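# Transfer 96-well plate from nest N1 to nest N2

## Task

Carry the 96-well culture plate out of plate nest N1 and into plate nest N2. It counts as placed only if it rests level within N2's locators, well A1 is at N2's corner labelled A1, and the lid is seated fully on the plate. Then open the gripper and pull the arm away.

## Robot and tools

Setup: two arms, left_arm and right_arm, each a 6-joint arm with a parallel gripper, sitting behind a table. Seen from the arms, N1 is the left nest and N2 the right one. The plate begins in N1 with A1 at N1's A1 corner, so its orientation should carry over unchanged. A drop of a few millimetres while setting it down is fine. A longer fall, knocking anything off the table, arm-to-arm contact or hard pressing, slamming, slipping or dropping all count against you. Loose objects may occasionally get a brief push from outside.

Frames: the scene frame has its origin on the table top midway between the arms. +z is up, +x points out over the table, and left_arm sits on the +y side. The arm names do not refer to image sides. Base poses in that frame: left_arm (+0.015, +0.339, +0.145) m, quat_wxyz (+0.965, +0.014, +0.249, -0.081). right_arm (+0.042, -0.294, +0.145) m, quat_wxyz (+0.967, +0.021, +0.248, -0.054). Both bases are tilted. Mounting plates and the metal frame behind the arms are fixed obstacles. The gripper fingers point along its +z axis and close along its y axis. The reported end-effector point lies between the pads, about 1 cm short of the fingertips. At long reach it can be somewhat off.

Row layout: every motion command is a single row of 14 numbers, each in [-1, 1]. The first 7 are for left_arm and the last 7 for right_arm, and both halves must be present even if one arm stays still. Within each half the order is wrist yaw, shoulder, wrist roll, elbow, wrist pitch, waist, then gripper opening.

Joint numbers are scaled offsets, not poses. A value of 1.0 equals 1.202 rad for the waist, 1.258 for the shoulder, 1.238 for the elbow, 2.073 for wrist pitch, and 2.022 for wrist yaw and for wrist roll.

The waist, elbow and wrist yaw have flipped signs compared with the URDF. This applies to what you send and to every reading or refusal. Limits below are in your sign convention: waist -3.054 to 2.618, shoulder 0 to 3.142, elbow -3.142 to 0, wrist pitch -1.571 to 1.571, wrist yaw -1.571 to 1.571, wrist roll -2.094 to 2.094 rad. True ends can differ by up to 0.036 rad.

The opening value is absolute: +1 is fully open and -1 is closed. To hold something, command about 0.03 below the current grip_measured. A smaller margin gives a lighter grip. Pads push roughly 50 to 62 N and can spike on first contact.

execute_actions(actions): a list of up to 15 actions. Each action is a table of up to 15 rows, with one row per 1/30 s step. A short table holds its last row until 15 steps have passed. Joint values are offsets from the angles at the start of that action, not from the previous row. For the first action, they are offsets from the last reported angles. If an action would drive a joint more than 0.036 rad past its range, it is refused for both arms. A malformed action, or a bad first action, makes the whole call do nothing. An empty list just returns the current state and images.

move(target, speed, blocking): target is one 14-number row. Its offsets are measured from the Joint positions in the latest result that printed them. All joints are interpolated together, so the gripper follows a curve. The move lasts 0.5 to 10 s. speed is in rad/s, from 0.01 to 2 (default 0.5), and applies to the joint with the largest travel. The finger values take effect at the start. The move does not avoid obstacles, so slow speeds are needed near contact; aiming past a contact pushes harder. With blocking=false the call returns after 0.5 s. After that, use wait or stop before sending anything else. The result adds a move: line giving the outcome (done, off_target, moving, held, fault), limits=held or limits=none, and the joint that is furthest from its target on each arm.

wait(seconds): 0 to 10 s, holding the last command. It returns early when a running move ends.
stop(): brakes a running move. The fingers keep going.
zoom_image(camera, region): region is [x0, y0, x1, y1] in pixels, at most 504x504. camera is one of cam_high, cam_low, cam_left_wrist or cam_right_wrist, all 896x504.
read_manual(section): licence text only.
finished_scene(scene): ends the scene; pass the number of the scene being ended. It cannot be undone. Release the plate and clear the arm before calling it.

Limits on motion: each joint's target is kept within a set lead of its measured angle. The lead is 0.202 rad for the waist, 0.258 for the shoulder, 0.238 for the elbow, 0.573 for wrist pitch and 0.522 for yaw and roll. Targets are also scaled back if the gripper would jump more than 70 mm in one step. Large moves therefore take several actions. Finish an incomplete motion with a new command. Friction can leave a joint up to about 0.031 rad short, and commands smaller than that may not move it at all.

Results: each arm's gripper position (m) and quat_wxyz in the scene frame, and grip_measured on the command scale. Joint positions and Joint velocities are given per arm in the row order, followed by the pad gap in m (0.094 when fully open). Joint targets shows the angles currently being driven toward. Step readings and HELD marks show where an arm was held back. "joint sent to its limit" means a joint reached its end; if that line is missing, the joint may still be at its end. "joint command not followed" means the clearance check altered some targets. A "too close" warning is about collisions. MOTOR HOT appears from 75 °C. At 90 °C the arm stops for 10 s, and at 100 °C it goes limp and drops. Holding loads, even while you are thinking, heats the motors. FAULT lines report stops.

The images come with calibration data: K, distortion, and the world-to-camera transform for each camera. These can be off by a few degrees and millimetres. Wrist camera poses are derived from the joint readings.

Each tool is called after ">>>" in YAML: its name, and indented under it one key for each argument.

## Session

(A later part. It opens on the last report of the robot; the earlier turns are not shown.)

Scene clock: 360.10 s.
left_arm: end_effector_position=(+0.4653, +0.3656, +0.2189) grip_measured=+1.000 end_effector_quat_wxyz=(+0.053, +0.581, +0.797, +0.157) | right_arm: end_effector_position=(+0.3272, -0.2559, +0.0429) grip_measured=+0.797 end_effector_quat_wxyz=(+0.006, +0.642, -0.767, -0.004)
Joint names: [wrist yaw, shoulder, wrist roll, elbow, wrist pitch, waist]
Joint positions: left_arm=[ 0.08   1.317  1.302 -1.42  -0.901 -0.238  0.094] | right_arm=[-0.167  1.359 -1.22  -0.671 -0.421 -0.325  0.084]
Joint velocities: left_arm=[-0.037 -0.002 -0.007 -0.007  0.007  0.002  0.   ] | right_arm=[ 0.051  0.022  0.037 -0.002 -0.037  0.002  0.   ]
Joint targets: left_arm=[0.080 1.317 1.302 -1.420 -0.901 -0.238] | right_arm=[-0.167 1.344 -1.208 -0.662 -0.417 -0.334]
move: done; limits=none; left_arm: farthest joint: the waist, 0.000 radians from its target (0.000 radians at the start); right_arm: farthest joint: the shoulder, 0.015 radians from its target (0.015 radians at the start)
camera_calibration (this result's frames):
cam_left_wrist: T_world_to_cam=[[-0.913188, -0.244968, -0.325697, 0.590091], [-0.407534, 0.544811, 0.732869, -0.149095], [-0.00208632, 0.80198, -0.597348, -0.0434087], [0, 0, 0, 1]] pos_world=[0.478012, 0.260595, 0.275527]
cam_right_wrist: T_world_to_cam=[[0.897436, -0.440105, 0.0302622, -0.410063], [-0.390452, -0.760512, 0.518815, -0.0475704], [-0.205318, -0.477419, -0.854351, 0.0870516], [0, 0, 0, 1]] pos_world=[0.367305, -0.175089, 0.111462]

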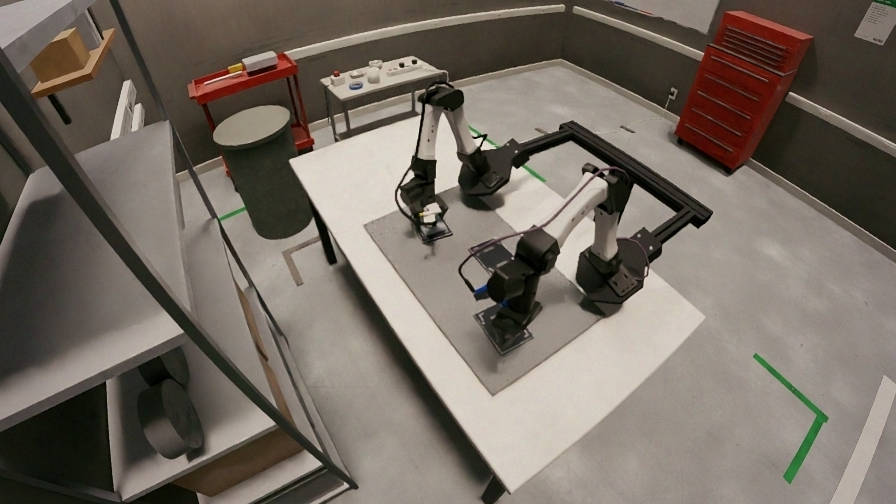

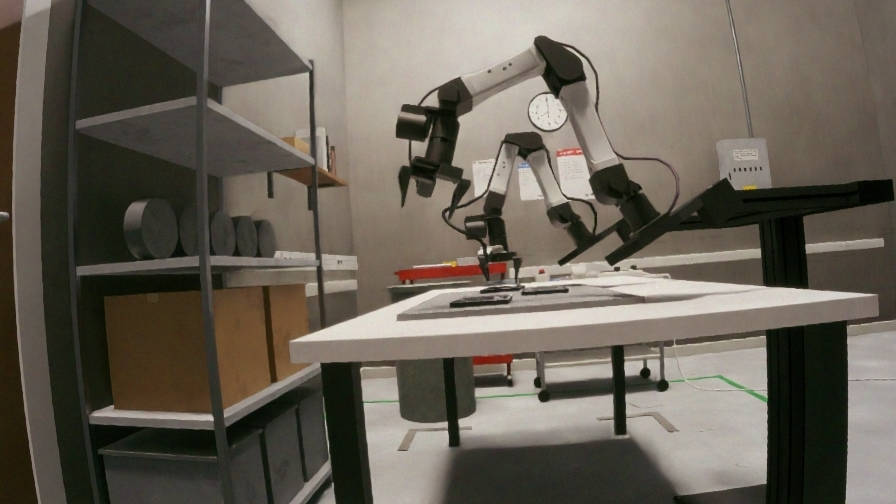

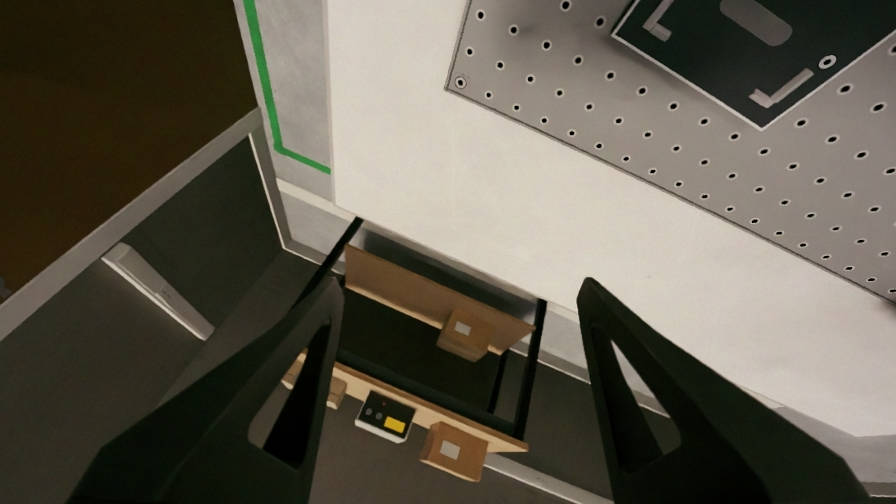

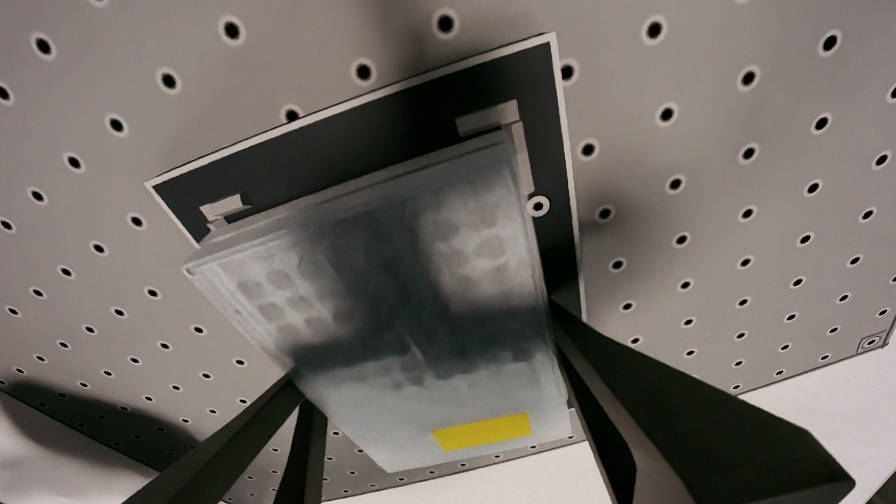

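>>> move:
  target: [0,0,0,0,0,0,1, 0,0.033,0.003,0.012,0.022,-0.004,0.74]
  speed: 0.03

>>> zoom_image:
  camera: "cam_right_wrist"
  region: [120,40,620,330]

Scene clock: 364.07 s.
left_arm: end_effector_position=(+0.4653, +0.3656, +0.2189) grip_measured=+1.000 end_effector_quat_wxyz=(+0.053, +0.581, +0.797, +0.157) | right_arm: end_effector_position=(+0.3313, -0.2554, +0.0396) grip_measured=+0.797 end_effector_quat_wxyz=(+0.002, +0.641, -0.768, +0.002)
Joint names: [wrist yaw, shoulder, wrist roll, elbow, wrist pitch, waist]
Joint positions: left_arm=[ 0.08   1.317  1.302 -1.42  -0.901 -0.238  0.094] | right_arm=[-0.172  1.374 -1.219 -0.671 -0.392 -0.325  0.084]
Joint velocities: left_arm=[ 0.022 -0.007  0.022 -0.007 -0.037  0.002  0.   ] | right_arm=[-0.022 -0.002 -0.081 -0.002 -0.037 -0.012  0.001]
Joint targets: left_arm=[0.080 1.317 1.302 -1.420 -0.901 -0.238] | right_arm=[-0.167 1.401 -1.214 -0.657 -0.375 -0.330]
move: off_target (right_arm); limits=none; left_arm: farthest joint: the waist, 0.000 radians from its target (0.000 radians at the start); right_arm: farthest joint: the shoulder, 0.026 radians from its target (0.041 radians at the start)
camera_calibration (this result's frames):
cam_left_wrist: T_world_to_cam=[[-0.913188, -0.244968, -0.325697, 0.590091], [-0.407534, 0.544811, 0.732869, -0.149095], [-0.00208632, 0.80198, -0.597348, -0.0434087], [0, 0, 0, 1]] pos_world=[0.478012, 0.260595, 0.275527]
cam_right_wrist: T_world_to_cam=[[0.895576, -0.442715, 0.044126, -0.414065], [-0.400084, -0.757991, 0.515153, -0.0399754], [-0.194619, -0.479013, -0.855962, 0.081405], [0, 0, 0, 1]] pos_world=[0.370676, -0.174619, 0.108544]

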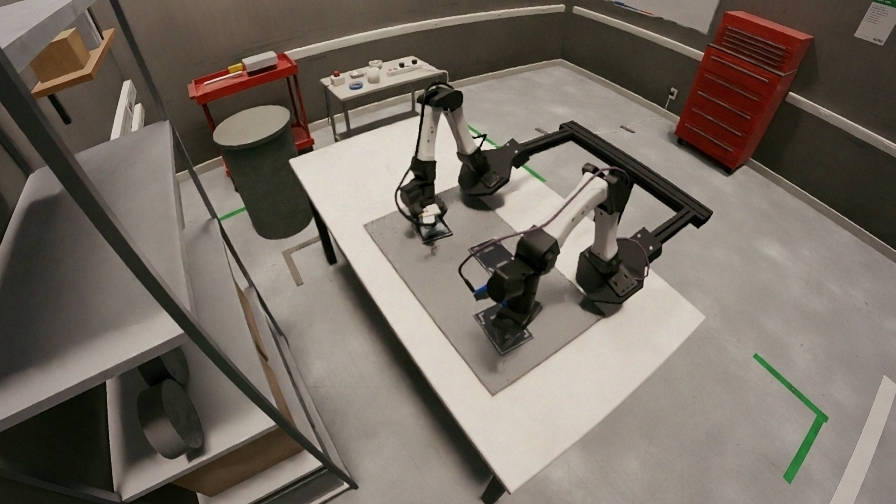

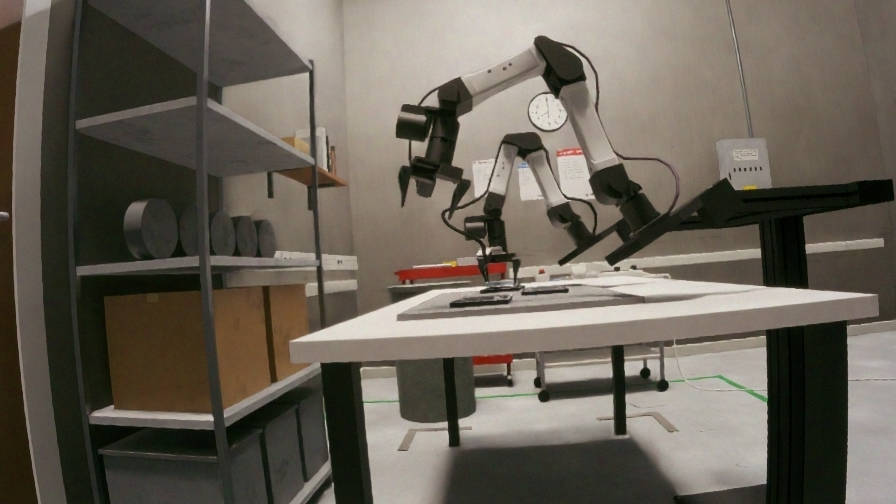

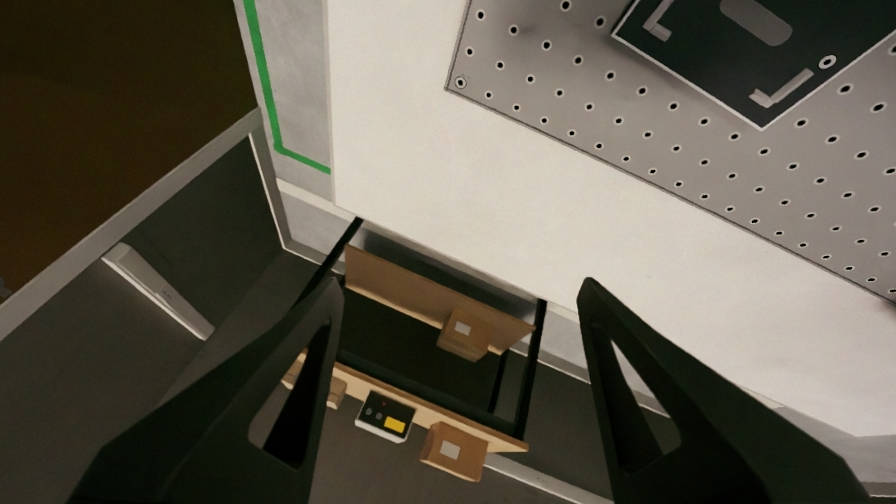

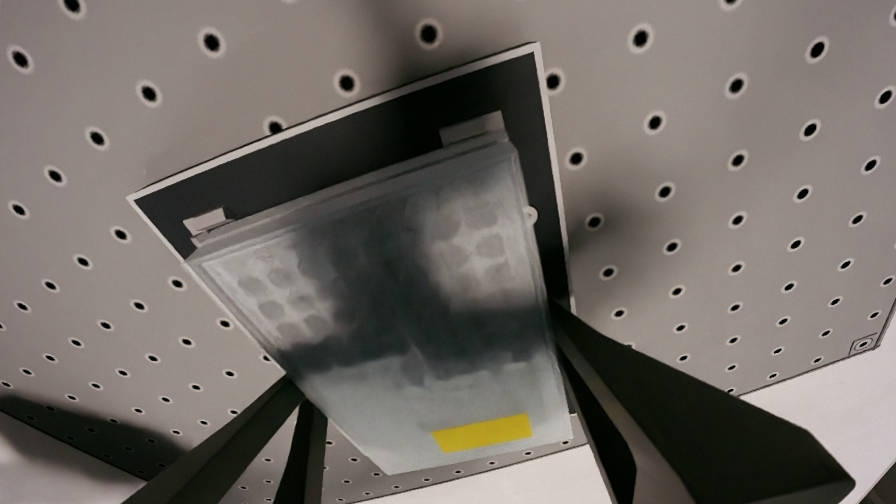

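Region (120, 40, 620, 330) of cam_right_wrist's 896x504 image, scaled by 1.008, with more detail than that image has; it fills the top 292 rows of this view, and the rest is white.

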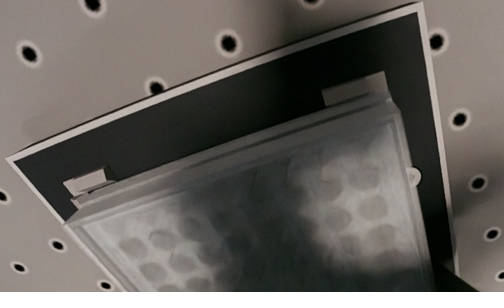

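>>> move:
  target: [0,0,0,0,0,0,1, 0.002,0.02,0.003,0.011,-0.016,-0.004,0.74]
  speed: 0.03

>>> zoom_image:
  camera: "cam_right_wrist"
  region: [120,40,620,330]

Scene clock: 369.17 s.
left_arm: end_effector_position=(+0.4653, +0.3656, +0.2189) grip_measured=+1.000 end_effector_quat_wxyz=(+0.053, +0.581, +0.797, +0.157) | right_arm: end_effector_position=(+0.3310, -0.2556, +0.0396) grip_measured=+0.797 end_effector_quat_wxyz=(+0.002, +0.641, -0.768, +0.001)
Joint names: [wrist yaw, shoulder, wrist roll, elbow, wrist pitch, waist]
Joint positions: left_arm=[ 0.08   1.317  1.302 -1.42  -0.901 -0.238  0.094] | right_arm=[-0.173  1.374 -1.219 -0.671 -0.394 -0.325  0.084]
Joint velocities: left_arm=[-0.022  0.012 -0.022  0.007  0.066 -0.007  0.   ] | right_arm=[-0.051 -0.032 -0.022  0.002  0.007 -0.002 -0.   ]
Joint targets: left_arm=[0.080 1.317 1.302 -1.420 -0.901 -0.238] | right_arm=[-0.168 1.399 -1.213 -0.658 -0.426 -0.330]
move: off_target (right_arm); limits=none; left_arm: farthest joint: the waist, 0.000 radians from its target (0.000 radians at the start); right_arm: farthest joint: the wrist pitch, 0.031 radians from its target (0.033 radians at the start)
camera_calibration (this result's frames):
cam_left_wrist: T_world_to_cam=[[-0.913188, -0.244968, -0.325697, 0.590091], [-0.407534, 0.544811, 0.732869, -0.149095], [-0.00208632, 0.80198, -0.597348, -0.0434087], [0, 0, 0, 1]] pos_world=[0.478012, 0.260595, 0.275527]
cam_right_wrist: T_world_to_cam=[[0.895751, -0.442458, 0.0431376, -0.413757], [-0.399159, -0.757767, 0.516199, -0.0405051], [-0.195708, -0.479605, -0.855382, 0.0814617], [0, 0, 0, 1]] pos_world=[0.370398, -0.174694, 0.108438]

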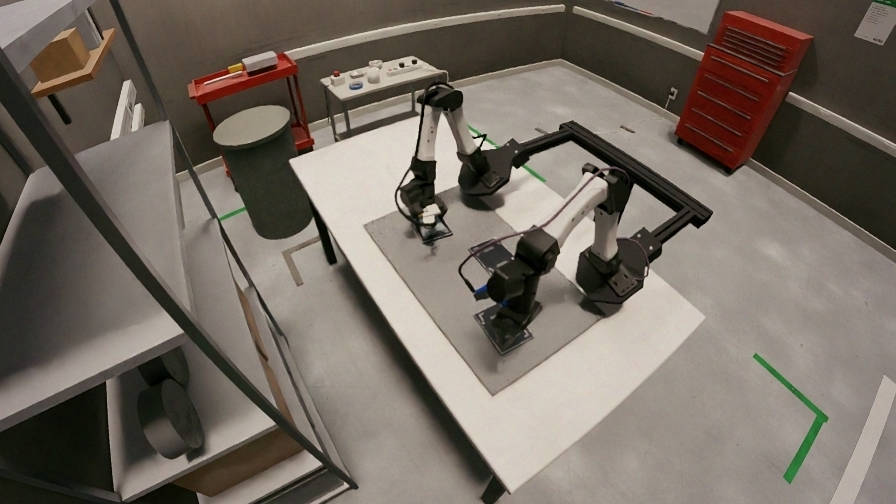

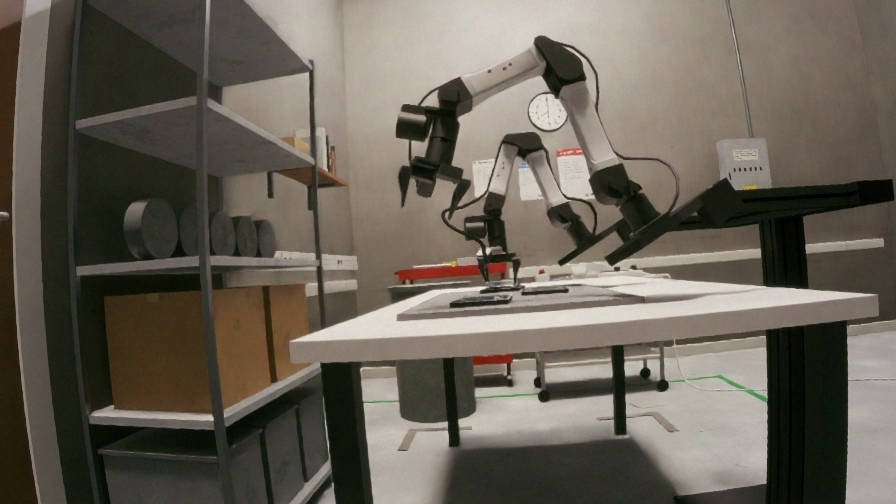

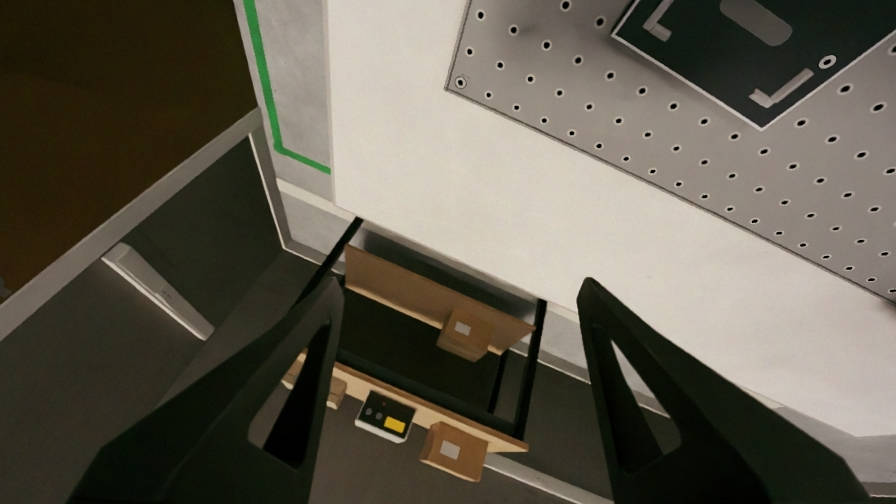

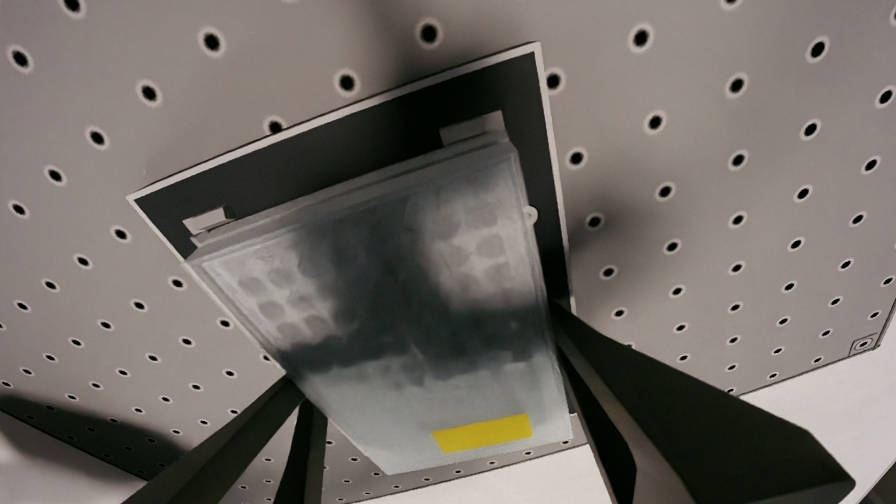

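Region (120, 40, 620, 330) of cam_right_wrist's 896x504 image, scaled by 1.008, with more detail than that image has; it fills the top 292 rows of this view, and the rest is white.

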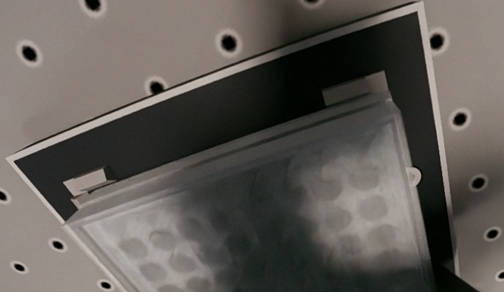

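>>> move:
  target: [0.002,0,0,0,0,0,1, 0.002,0.006,0.003,0.011,-0.021,-0.004,0.74]
  speed: 0.03

>>> zoom_image:
  camera: "cam_right_wrist"
  region: [120,40,620,330]

Scene clock: 373.57 s.
left_arm: end_effector_position=(+0.4653, +0.3656, +0.2189) grip_measured=+1.000 end_effector_quat_wxyz=(+0.053, +0.581, +0.797, +0.157) | right_arm: end_effector_position=(+0.3308, -0.2557, +0.0396) grip_measured=+0.797 end_effector_quat_wxyz=(+0.003, +0.641, -0.767, +0.001)
Joint names: [wrist yaw, shoulder, wrist roll, elbow, wrist pitch, waist]
Joint positions: left_arm=[ 0.08   1.317  1.302 -1.42  -0.901 -0.238  0.094] | right_arm=[-0.173  1.374 -1.219 -0.671 -0.395 -0.325  0.084]
Joint velocities: left_arm=[ 0.037 -0.002  0.022 -0.007 -0.051 -0.007  0.   ] | right_arm=[-0.081  0.027 -0.037  0.012  0.007 -0.007 -0.001]
Joint targets: left_arm=[0.084 1.317 1.302 -1.420 -0.901 -0.238] | right_arm=[-0.169 1.382 -1.213 -0.658 -0.437 -0.330]
move: off_target (right_arm); limits=none; left_arm: farthest joint: the wrist yaw, 0.004 radians from its target (0.004 radians at the start); right_arm: farthest joint: the wrist pitch, 0.043 radians from its target (0.044 radians at the start)
camera_calibration (this result's frames):
cam_left_wrist: T_world_to_cam=[[-0.913188, -0.244968, -0.325697, 0.590091], [-0.407534, 0.544811, 0.732869, -0.149095], [-0.00208632, 0.80198, -0.597348, -0.0434087], [0, 0, 0, 1]] pos_world=[0.478012, 0.260595, 0.275527]
cam_right_wrist: T_world_to_cam=[[0.895837, -0.442321, 0.0427558, -0.413624], [-0.398713, -0.757557, 0.516851, -0.0407672], [-0.196224, -0.480062, -0.855007, 0.0814216], [0, 0, 0, 1]] pos_world=[0.370263, -0.174751, 0.108371]

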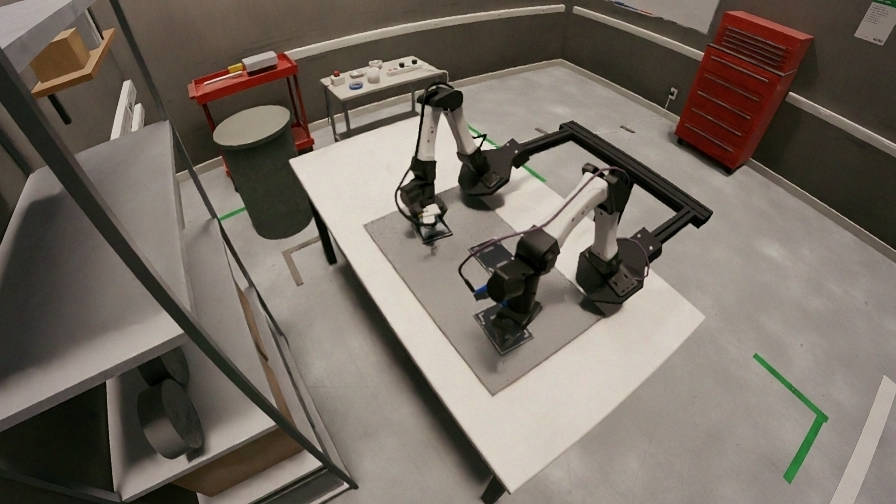

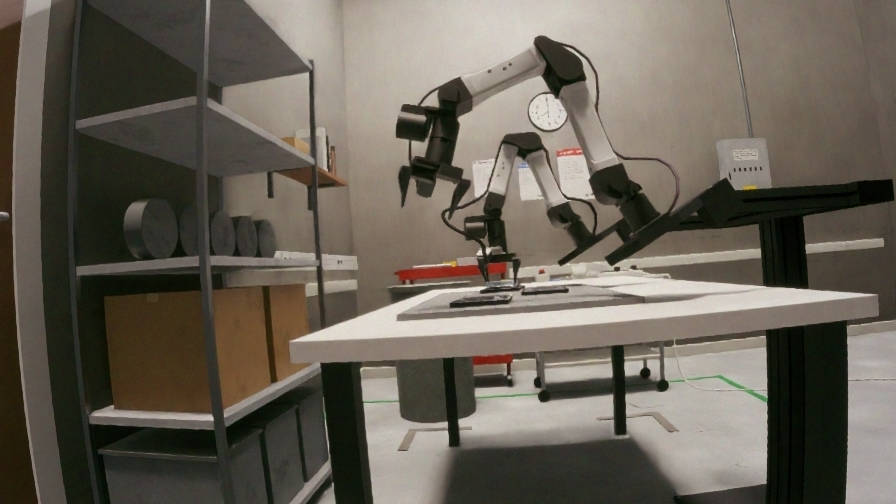

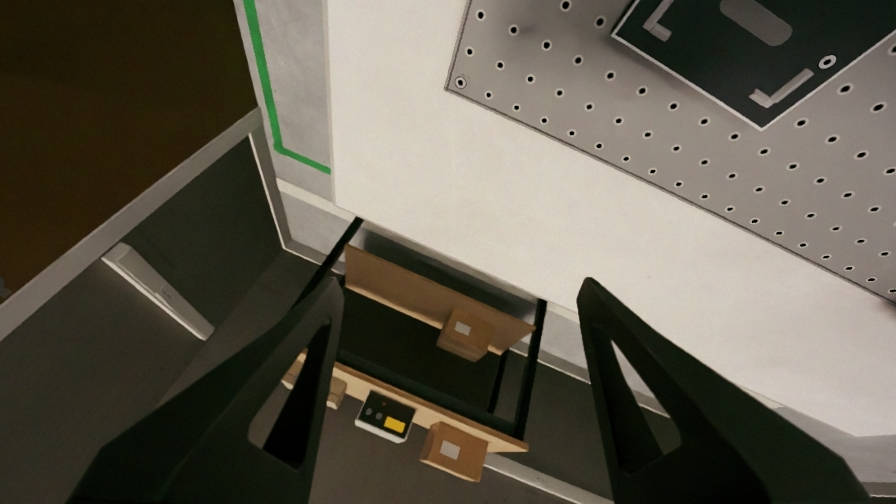

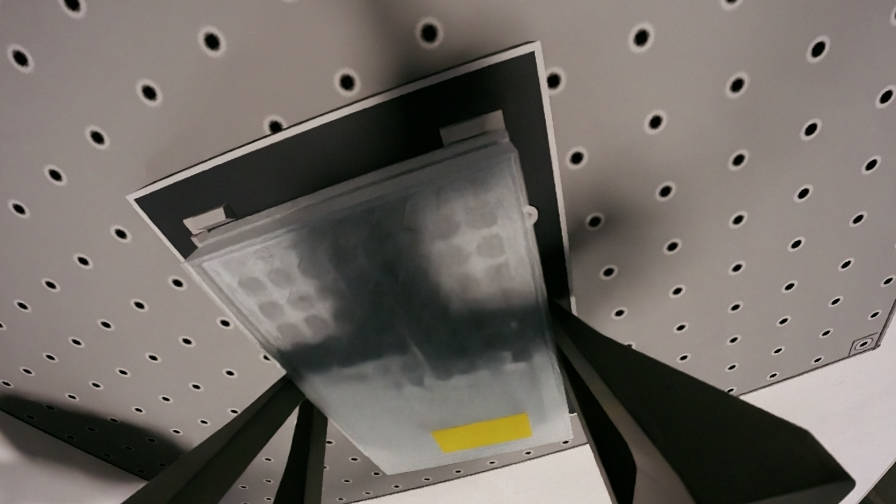

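Region (120, 40, 620, 330) of cam_right_wrist's 896x504 image, scaled by 1.008, with more detail than that image has; it fills the top 292 rows of this view, and the rest is white.

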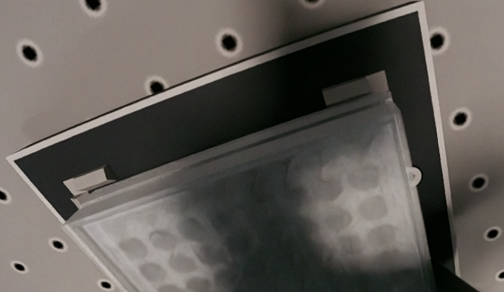

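>>> move:
  target: [0,0,0,0,0,0,1, 0.002,-0.024,0.003,0.011,-0.014,-0.004,0.74]
  speed: 0.03

Scene clock: 379.20 s.
left_arm: end_effector_position=(+0.4653, +0.3656, +0.2189) grip_measured=+1.000 end_effector_quat_wxyz=(+0.053, +0.581, +0.797, +0.157) | right_arm: end_effector_position=(+0.3301, -0.2561, +0.0415) grip_measured=+0.797 end_effector_quat_wxyz=(+0.003, +0.641, -0.767, +0.001)
Joint names: [wrist yaw, shoulder, wrist roll, elbow, wrist pitch, waist]
Joint positions: left_arm=[ 0.08   1.317  1.302 -1.42  -0.901 -0.238  0.094] | right_arm=[-0.173  1.366 -1.219 -0.671 -0.404 -0.325  0.084]
Joint velocities: left_arm=[-0.007  0.002 -0.051 -0.002 -0.007 -0.002  0.   ] | right_arm=[ 0.007  0.017  0.022 -0.002 -0.081  0.002  0.002]
Joint targets: left_arm=[0.080 1.317 1.302 -1.420 -0.901 -0.238] | right_arm=[-0.169 1.344 -1.213 -0.658 -0.424 -0.330]
move: off_target (right_arm); limits=none; left_arm: farthest joint: the waist, 0.000 radians from its target (0.000 radians at the start); right_arm: farthest joint: the shoulder, 0.022 radians from its target (0.030 radians at the start)
camera_calibration (this result's frames):
cam_left_wrist: T_world_to_cam=[[-0.913188, -0.244968, -0.325697, 0.590091], [-0.407534, 0.544811, 0.732869, -0.149095], [-0.00208632, 0.80198, -0.597348, -0.0434087], [0, 0, 0, 1]] pos_world=[0.478012, 0.260595, 0.275527]
cam_right_wrist: T_world_to_cam=[[0.895969, -0.442141, 0.0418454, -0.413276], [-0.397993, -0.757533, 0.51744, -0.042552], [-0.197083, -0.480265, -0.854696, 0.0828782], [0, 0, 0, 1]] pos_world=[0.369681, -0.175158, 0.110147]

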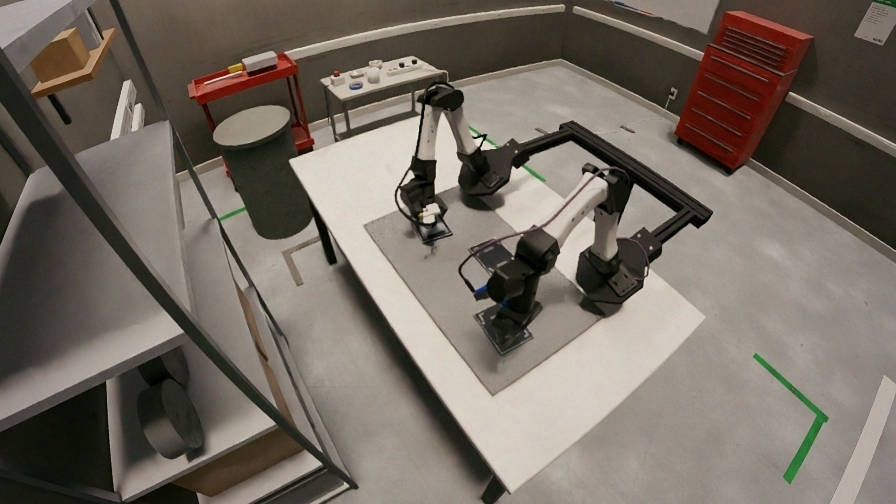

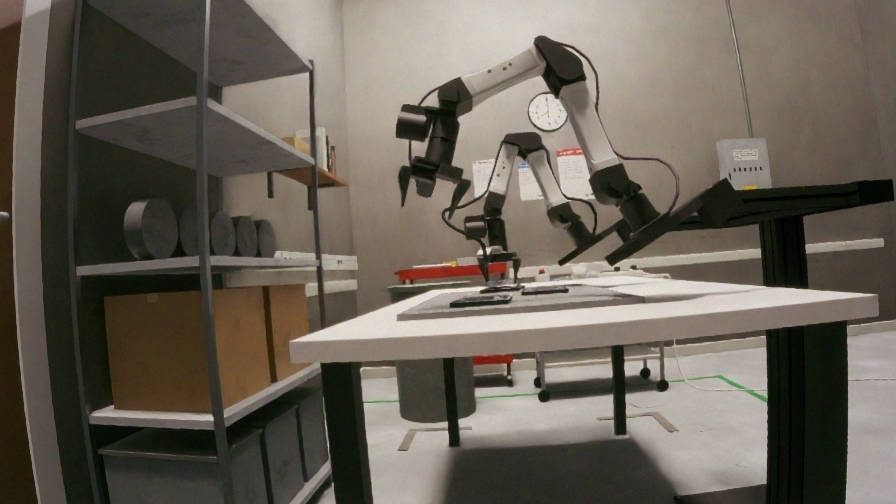

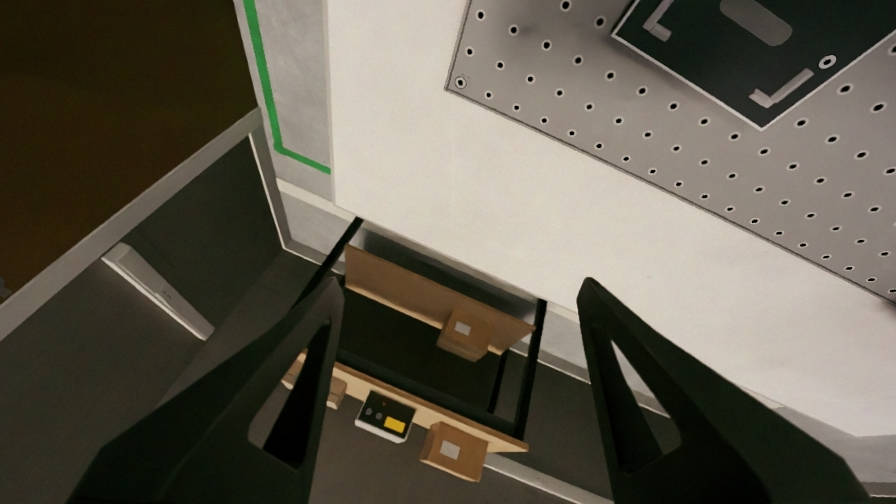

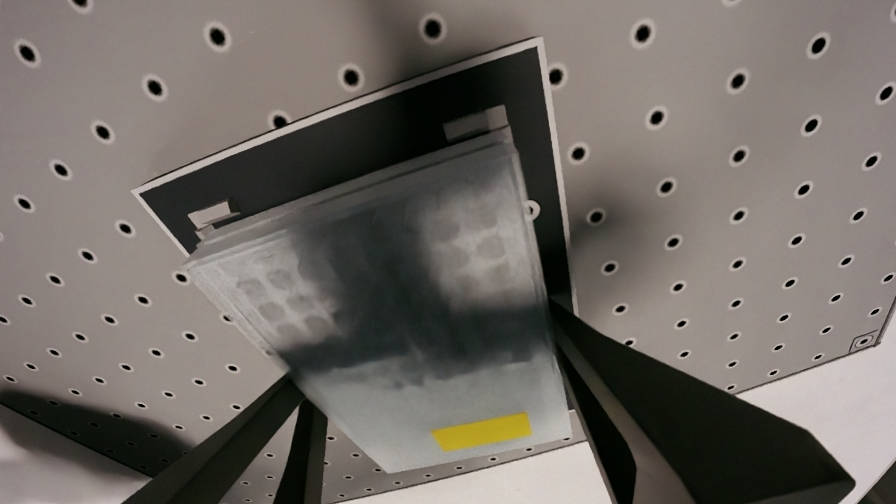

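>>> move:
  target: [0,0,0,0,0,0,1, 0.002,-0.02,0.003,0.011,-0.013,-0.004,0.74]
  speed: 0.03

Scene clock: 381.77 s.
left_arm: end_effector_position=(+0.4653, +0.3656, +0.2189) grip_measured=+1.000 end_effector_quat_wxyz=(+0.053, +0.581, +0.797, +0.157) | right_arm: end_effector_position=(+0.3294, -0.2562, +0.0415) grip_measured=+0.797 end_effector_quat_wxyz=(+0.005, +0.641, -0.767, +0.000)
Joint names: [wrist yaw, shoulder, wrist roll, elbow, wrist pitch, waist]
Joint positions: left_arm=[ 0.08   1.317  1.302 -1.42  -0.901 -0.238  0.094] | right_arm=[-0.173  1.366 -1.219 -0.671 -0.407 -0.325  0.084]
Joint velocities: left_arm=[-0.037  0.002 -0.007  0.012 -0.007  0.022  0.   ] | right_arm=[-0.037  0.012 -0.007  0.007 -0.037 -0.007  0.001]
Joint targets: left_arm=[0.080 1.317 1.302 -1.420 -0.901 -0.238] | right_arm=[-0.169 1.341 -1.213 -0.658 -0.431 -0.330]
move: off_target (right_arm); limits=none; left_arm: farthest joint: the waist, 0.000 radians from its target (0.000 radians at the start); right_arm: farthest joint: the shoulder, 0.025 radians from its target (0.025 radians at the start)
camera_calibration (this result's frames):
cam_left_wrist: T_world_to_cam=[[-0.913188, -0.244968, -0.325697, 0.590091], [-0.407534, 0.544811, 0.732869, -0.149095], [-0.00208632, 0.80198, -0.597348, -0.0434087], [0, 0, 0, 1]] pos_world=[0.478012, 0.260595, 0.275527]
cam_right_wrist: T_world_to_cam=[[0.896314, -0.441664, 0.0394169, -0.412568], [-0.396071, -0.757469, 0.519008, -0.0436242], [-0.19937, -0.480806, -0.85386, 0.0832565], [0, 0, 0, 1]] pos_world=[0.369111, -0.17523, 0.109993]

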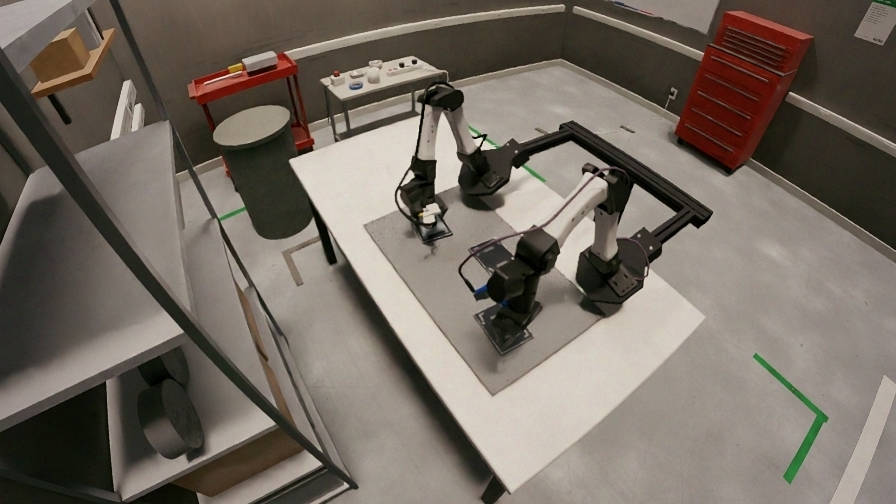

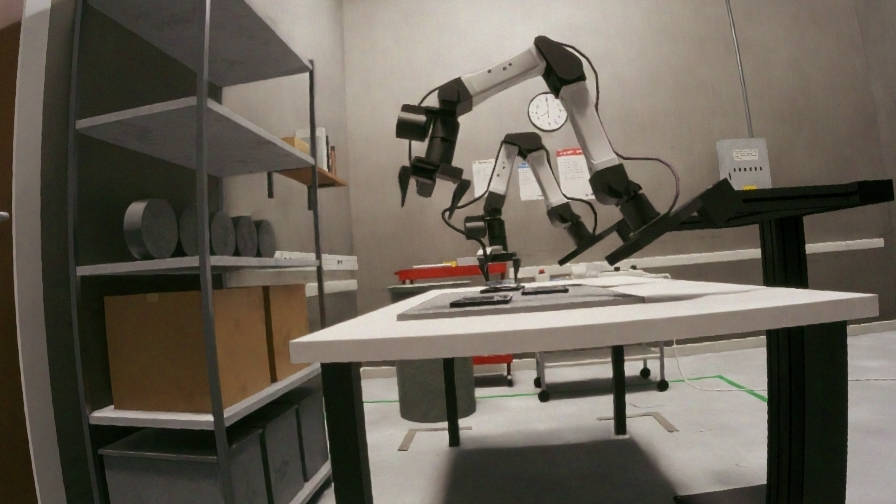

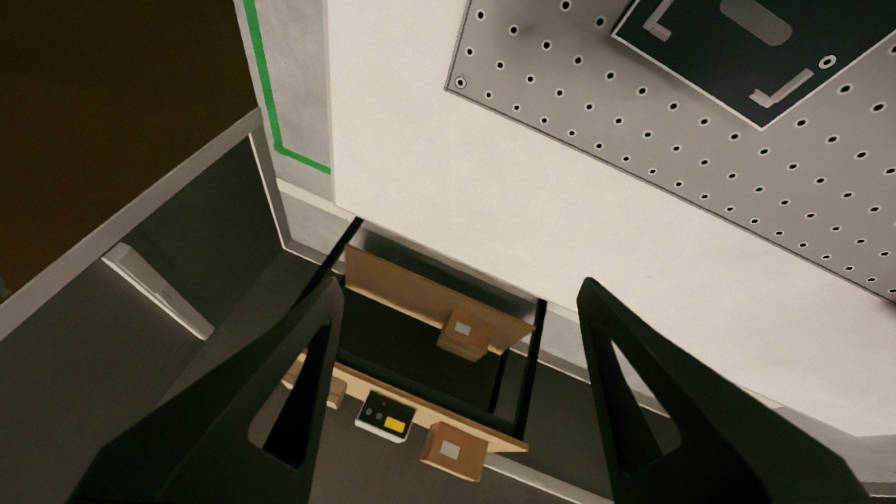

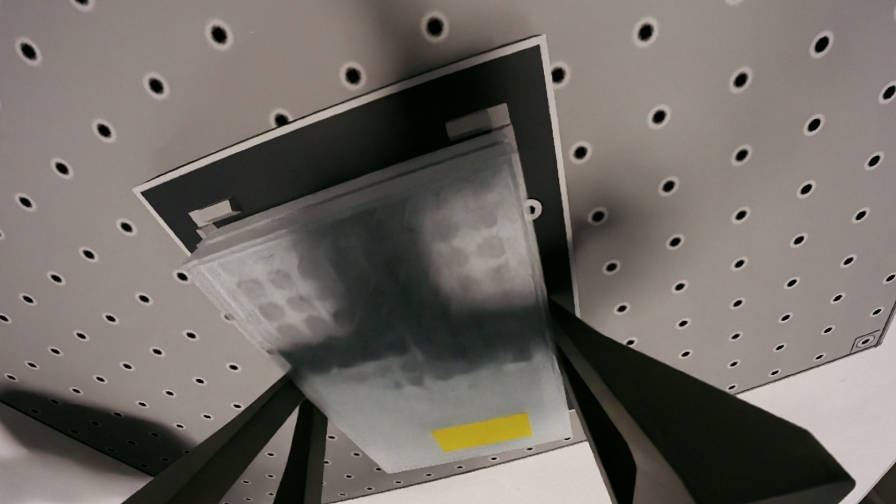

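>>> move:
  target: [0,0,0,0,0,0,1, 0.002,0.028,0.003,0.011,-0.015,-0.008,0.74]
  speed: 0.03

>>> zoom_image:
  camera: "cam_right_wrist"
  region: [120,40,620,330]

Scene clock: 386.47 s.
left_arm: end_effector_position=(+0.4653, +0.3656, +0.2189) grip_measured=+1.000 end_effector_quat_wxyz=(+0.053, +0.581, +0.797, +0.157) | right_arm: end_effector_position=(+0.3286, -0.2563, +0.0406) grip_measured=+0.797 end_effector_quat_wxyz=(+0.007, +0.642, -0.766, +0.001)
Joint names: [wrist yaw, shoulder, wrist roll, elbow, wrist pitch, waist]
Joint positions: left_arm=[ 0.08   1.317  1.302 -1.42  -0.901 -0.238  0.094] | right_arm=[-0.177  1.37  -1.219 -0.671 -0.407 -0.327  0.084]
Joint velocities: left_arm=[ 0.037  0.012 -0.037  0.017  0.007 -0.002  0.   ] | right_arm=[ 0.051  0.017  0.022  0.012  0.037  0.012 -0.001]
Joint targets: left_arm=[0.080 1.317 1.302 -1.420 -0.901 -0.238] | right_arm=[-0.169 1.401 -1.213 -0.658 -0.438 -0.335]
move: off_target (right_arm); limits=none; left_arm: farthest joint: the waist, 0.000 radians from its target (0.000 radians at the start); right_arm: farthest joint: the shoulder, 0.031 radians from its target (0.035 radians at the start)
camera_calibration (this result's frames):
cam_left_wrist: T_world_to_cam=[[-0.913188, -0.244968, -0.325697, 0.590091], [-0.407534, 0.544811, 0.732869, -0.149095], [-0.00208632, 0.80198, -0.597348, -0.0434087], [0, 0, 0, 1]] pos_world=[0.478012, 0.260595, 0.275527]
cam_right_wrist: T_world_to_cam=[[0.897546, -0.439304, 0.037736, -0.411547], [-0.392294, -0.756556, 0.523191, -0.0446987], [-0.20129, -0.484391, -0.85138, 0.0818951], [0, 0, 0, 1]] pos_world=[0.368331, -0.174942, 0.10864]

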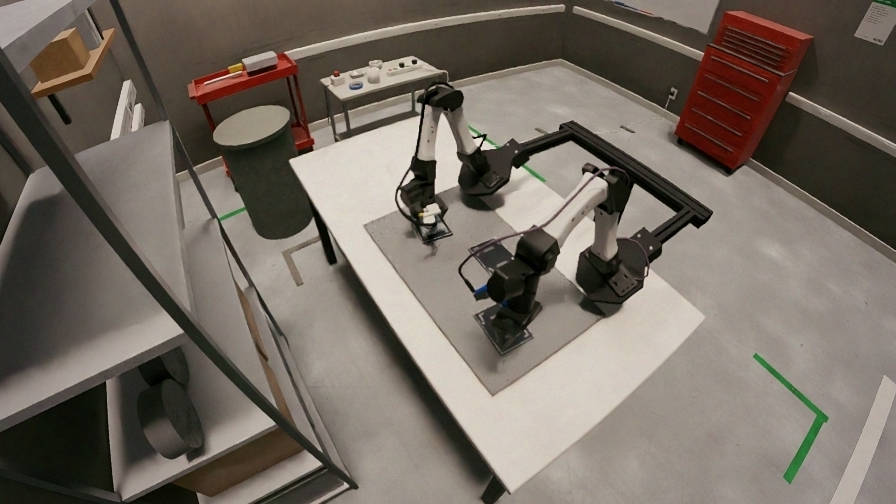

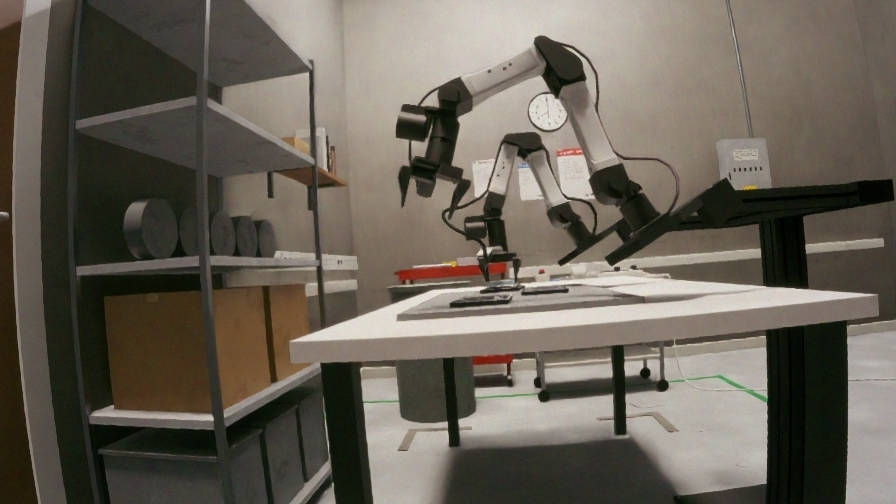

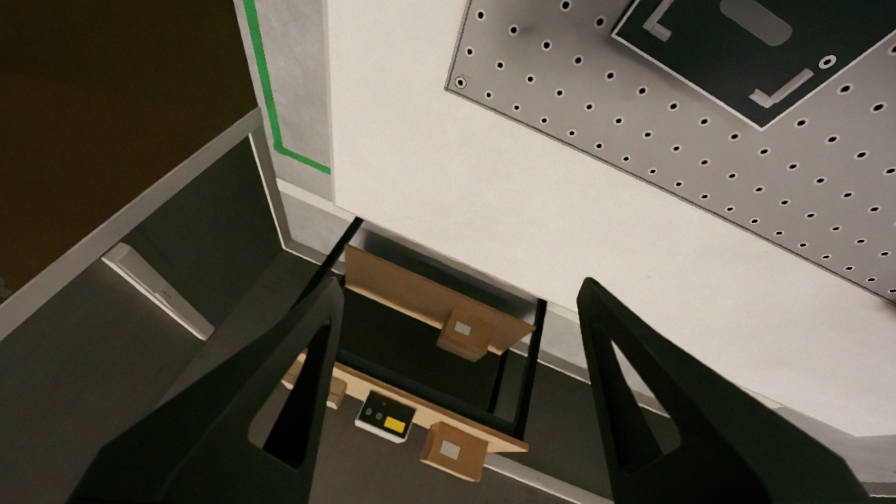

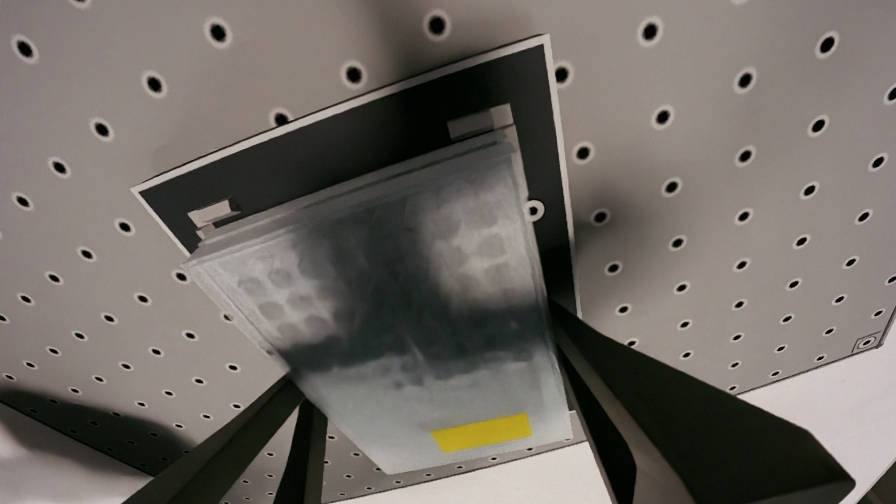

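Region (120, 40, 620, 330) of cam_right_wrist's 896x504 image, scaled by 1.008, with more detail than that image has; it fills the top 292 rows of this view, and the rest is white.

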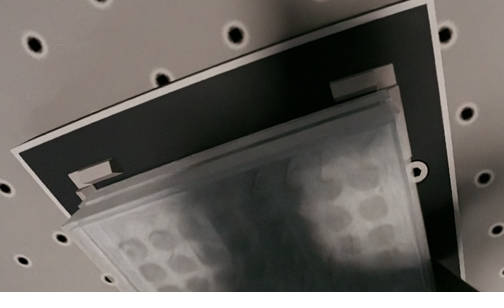

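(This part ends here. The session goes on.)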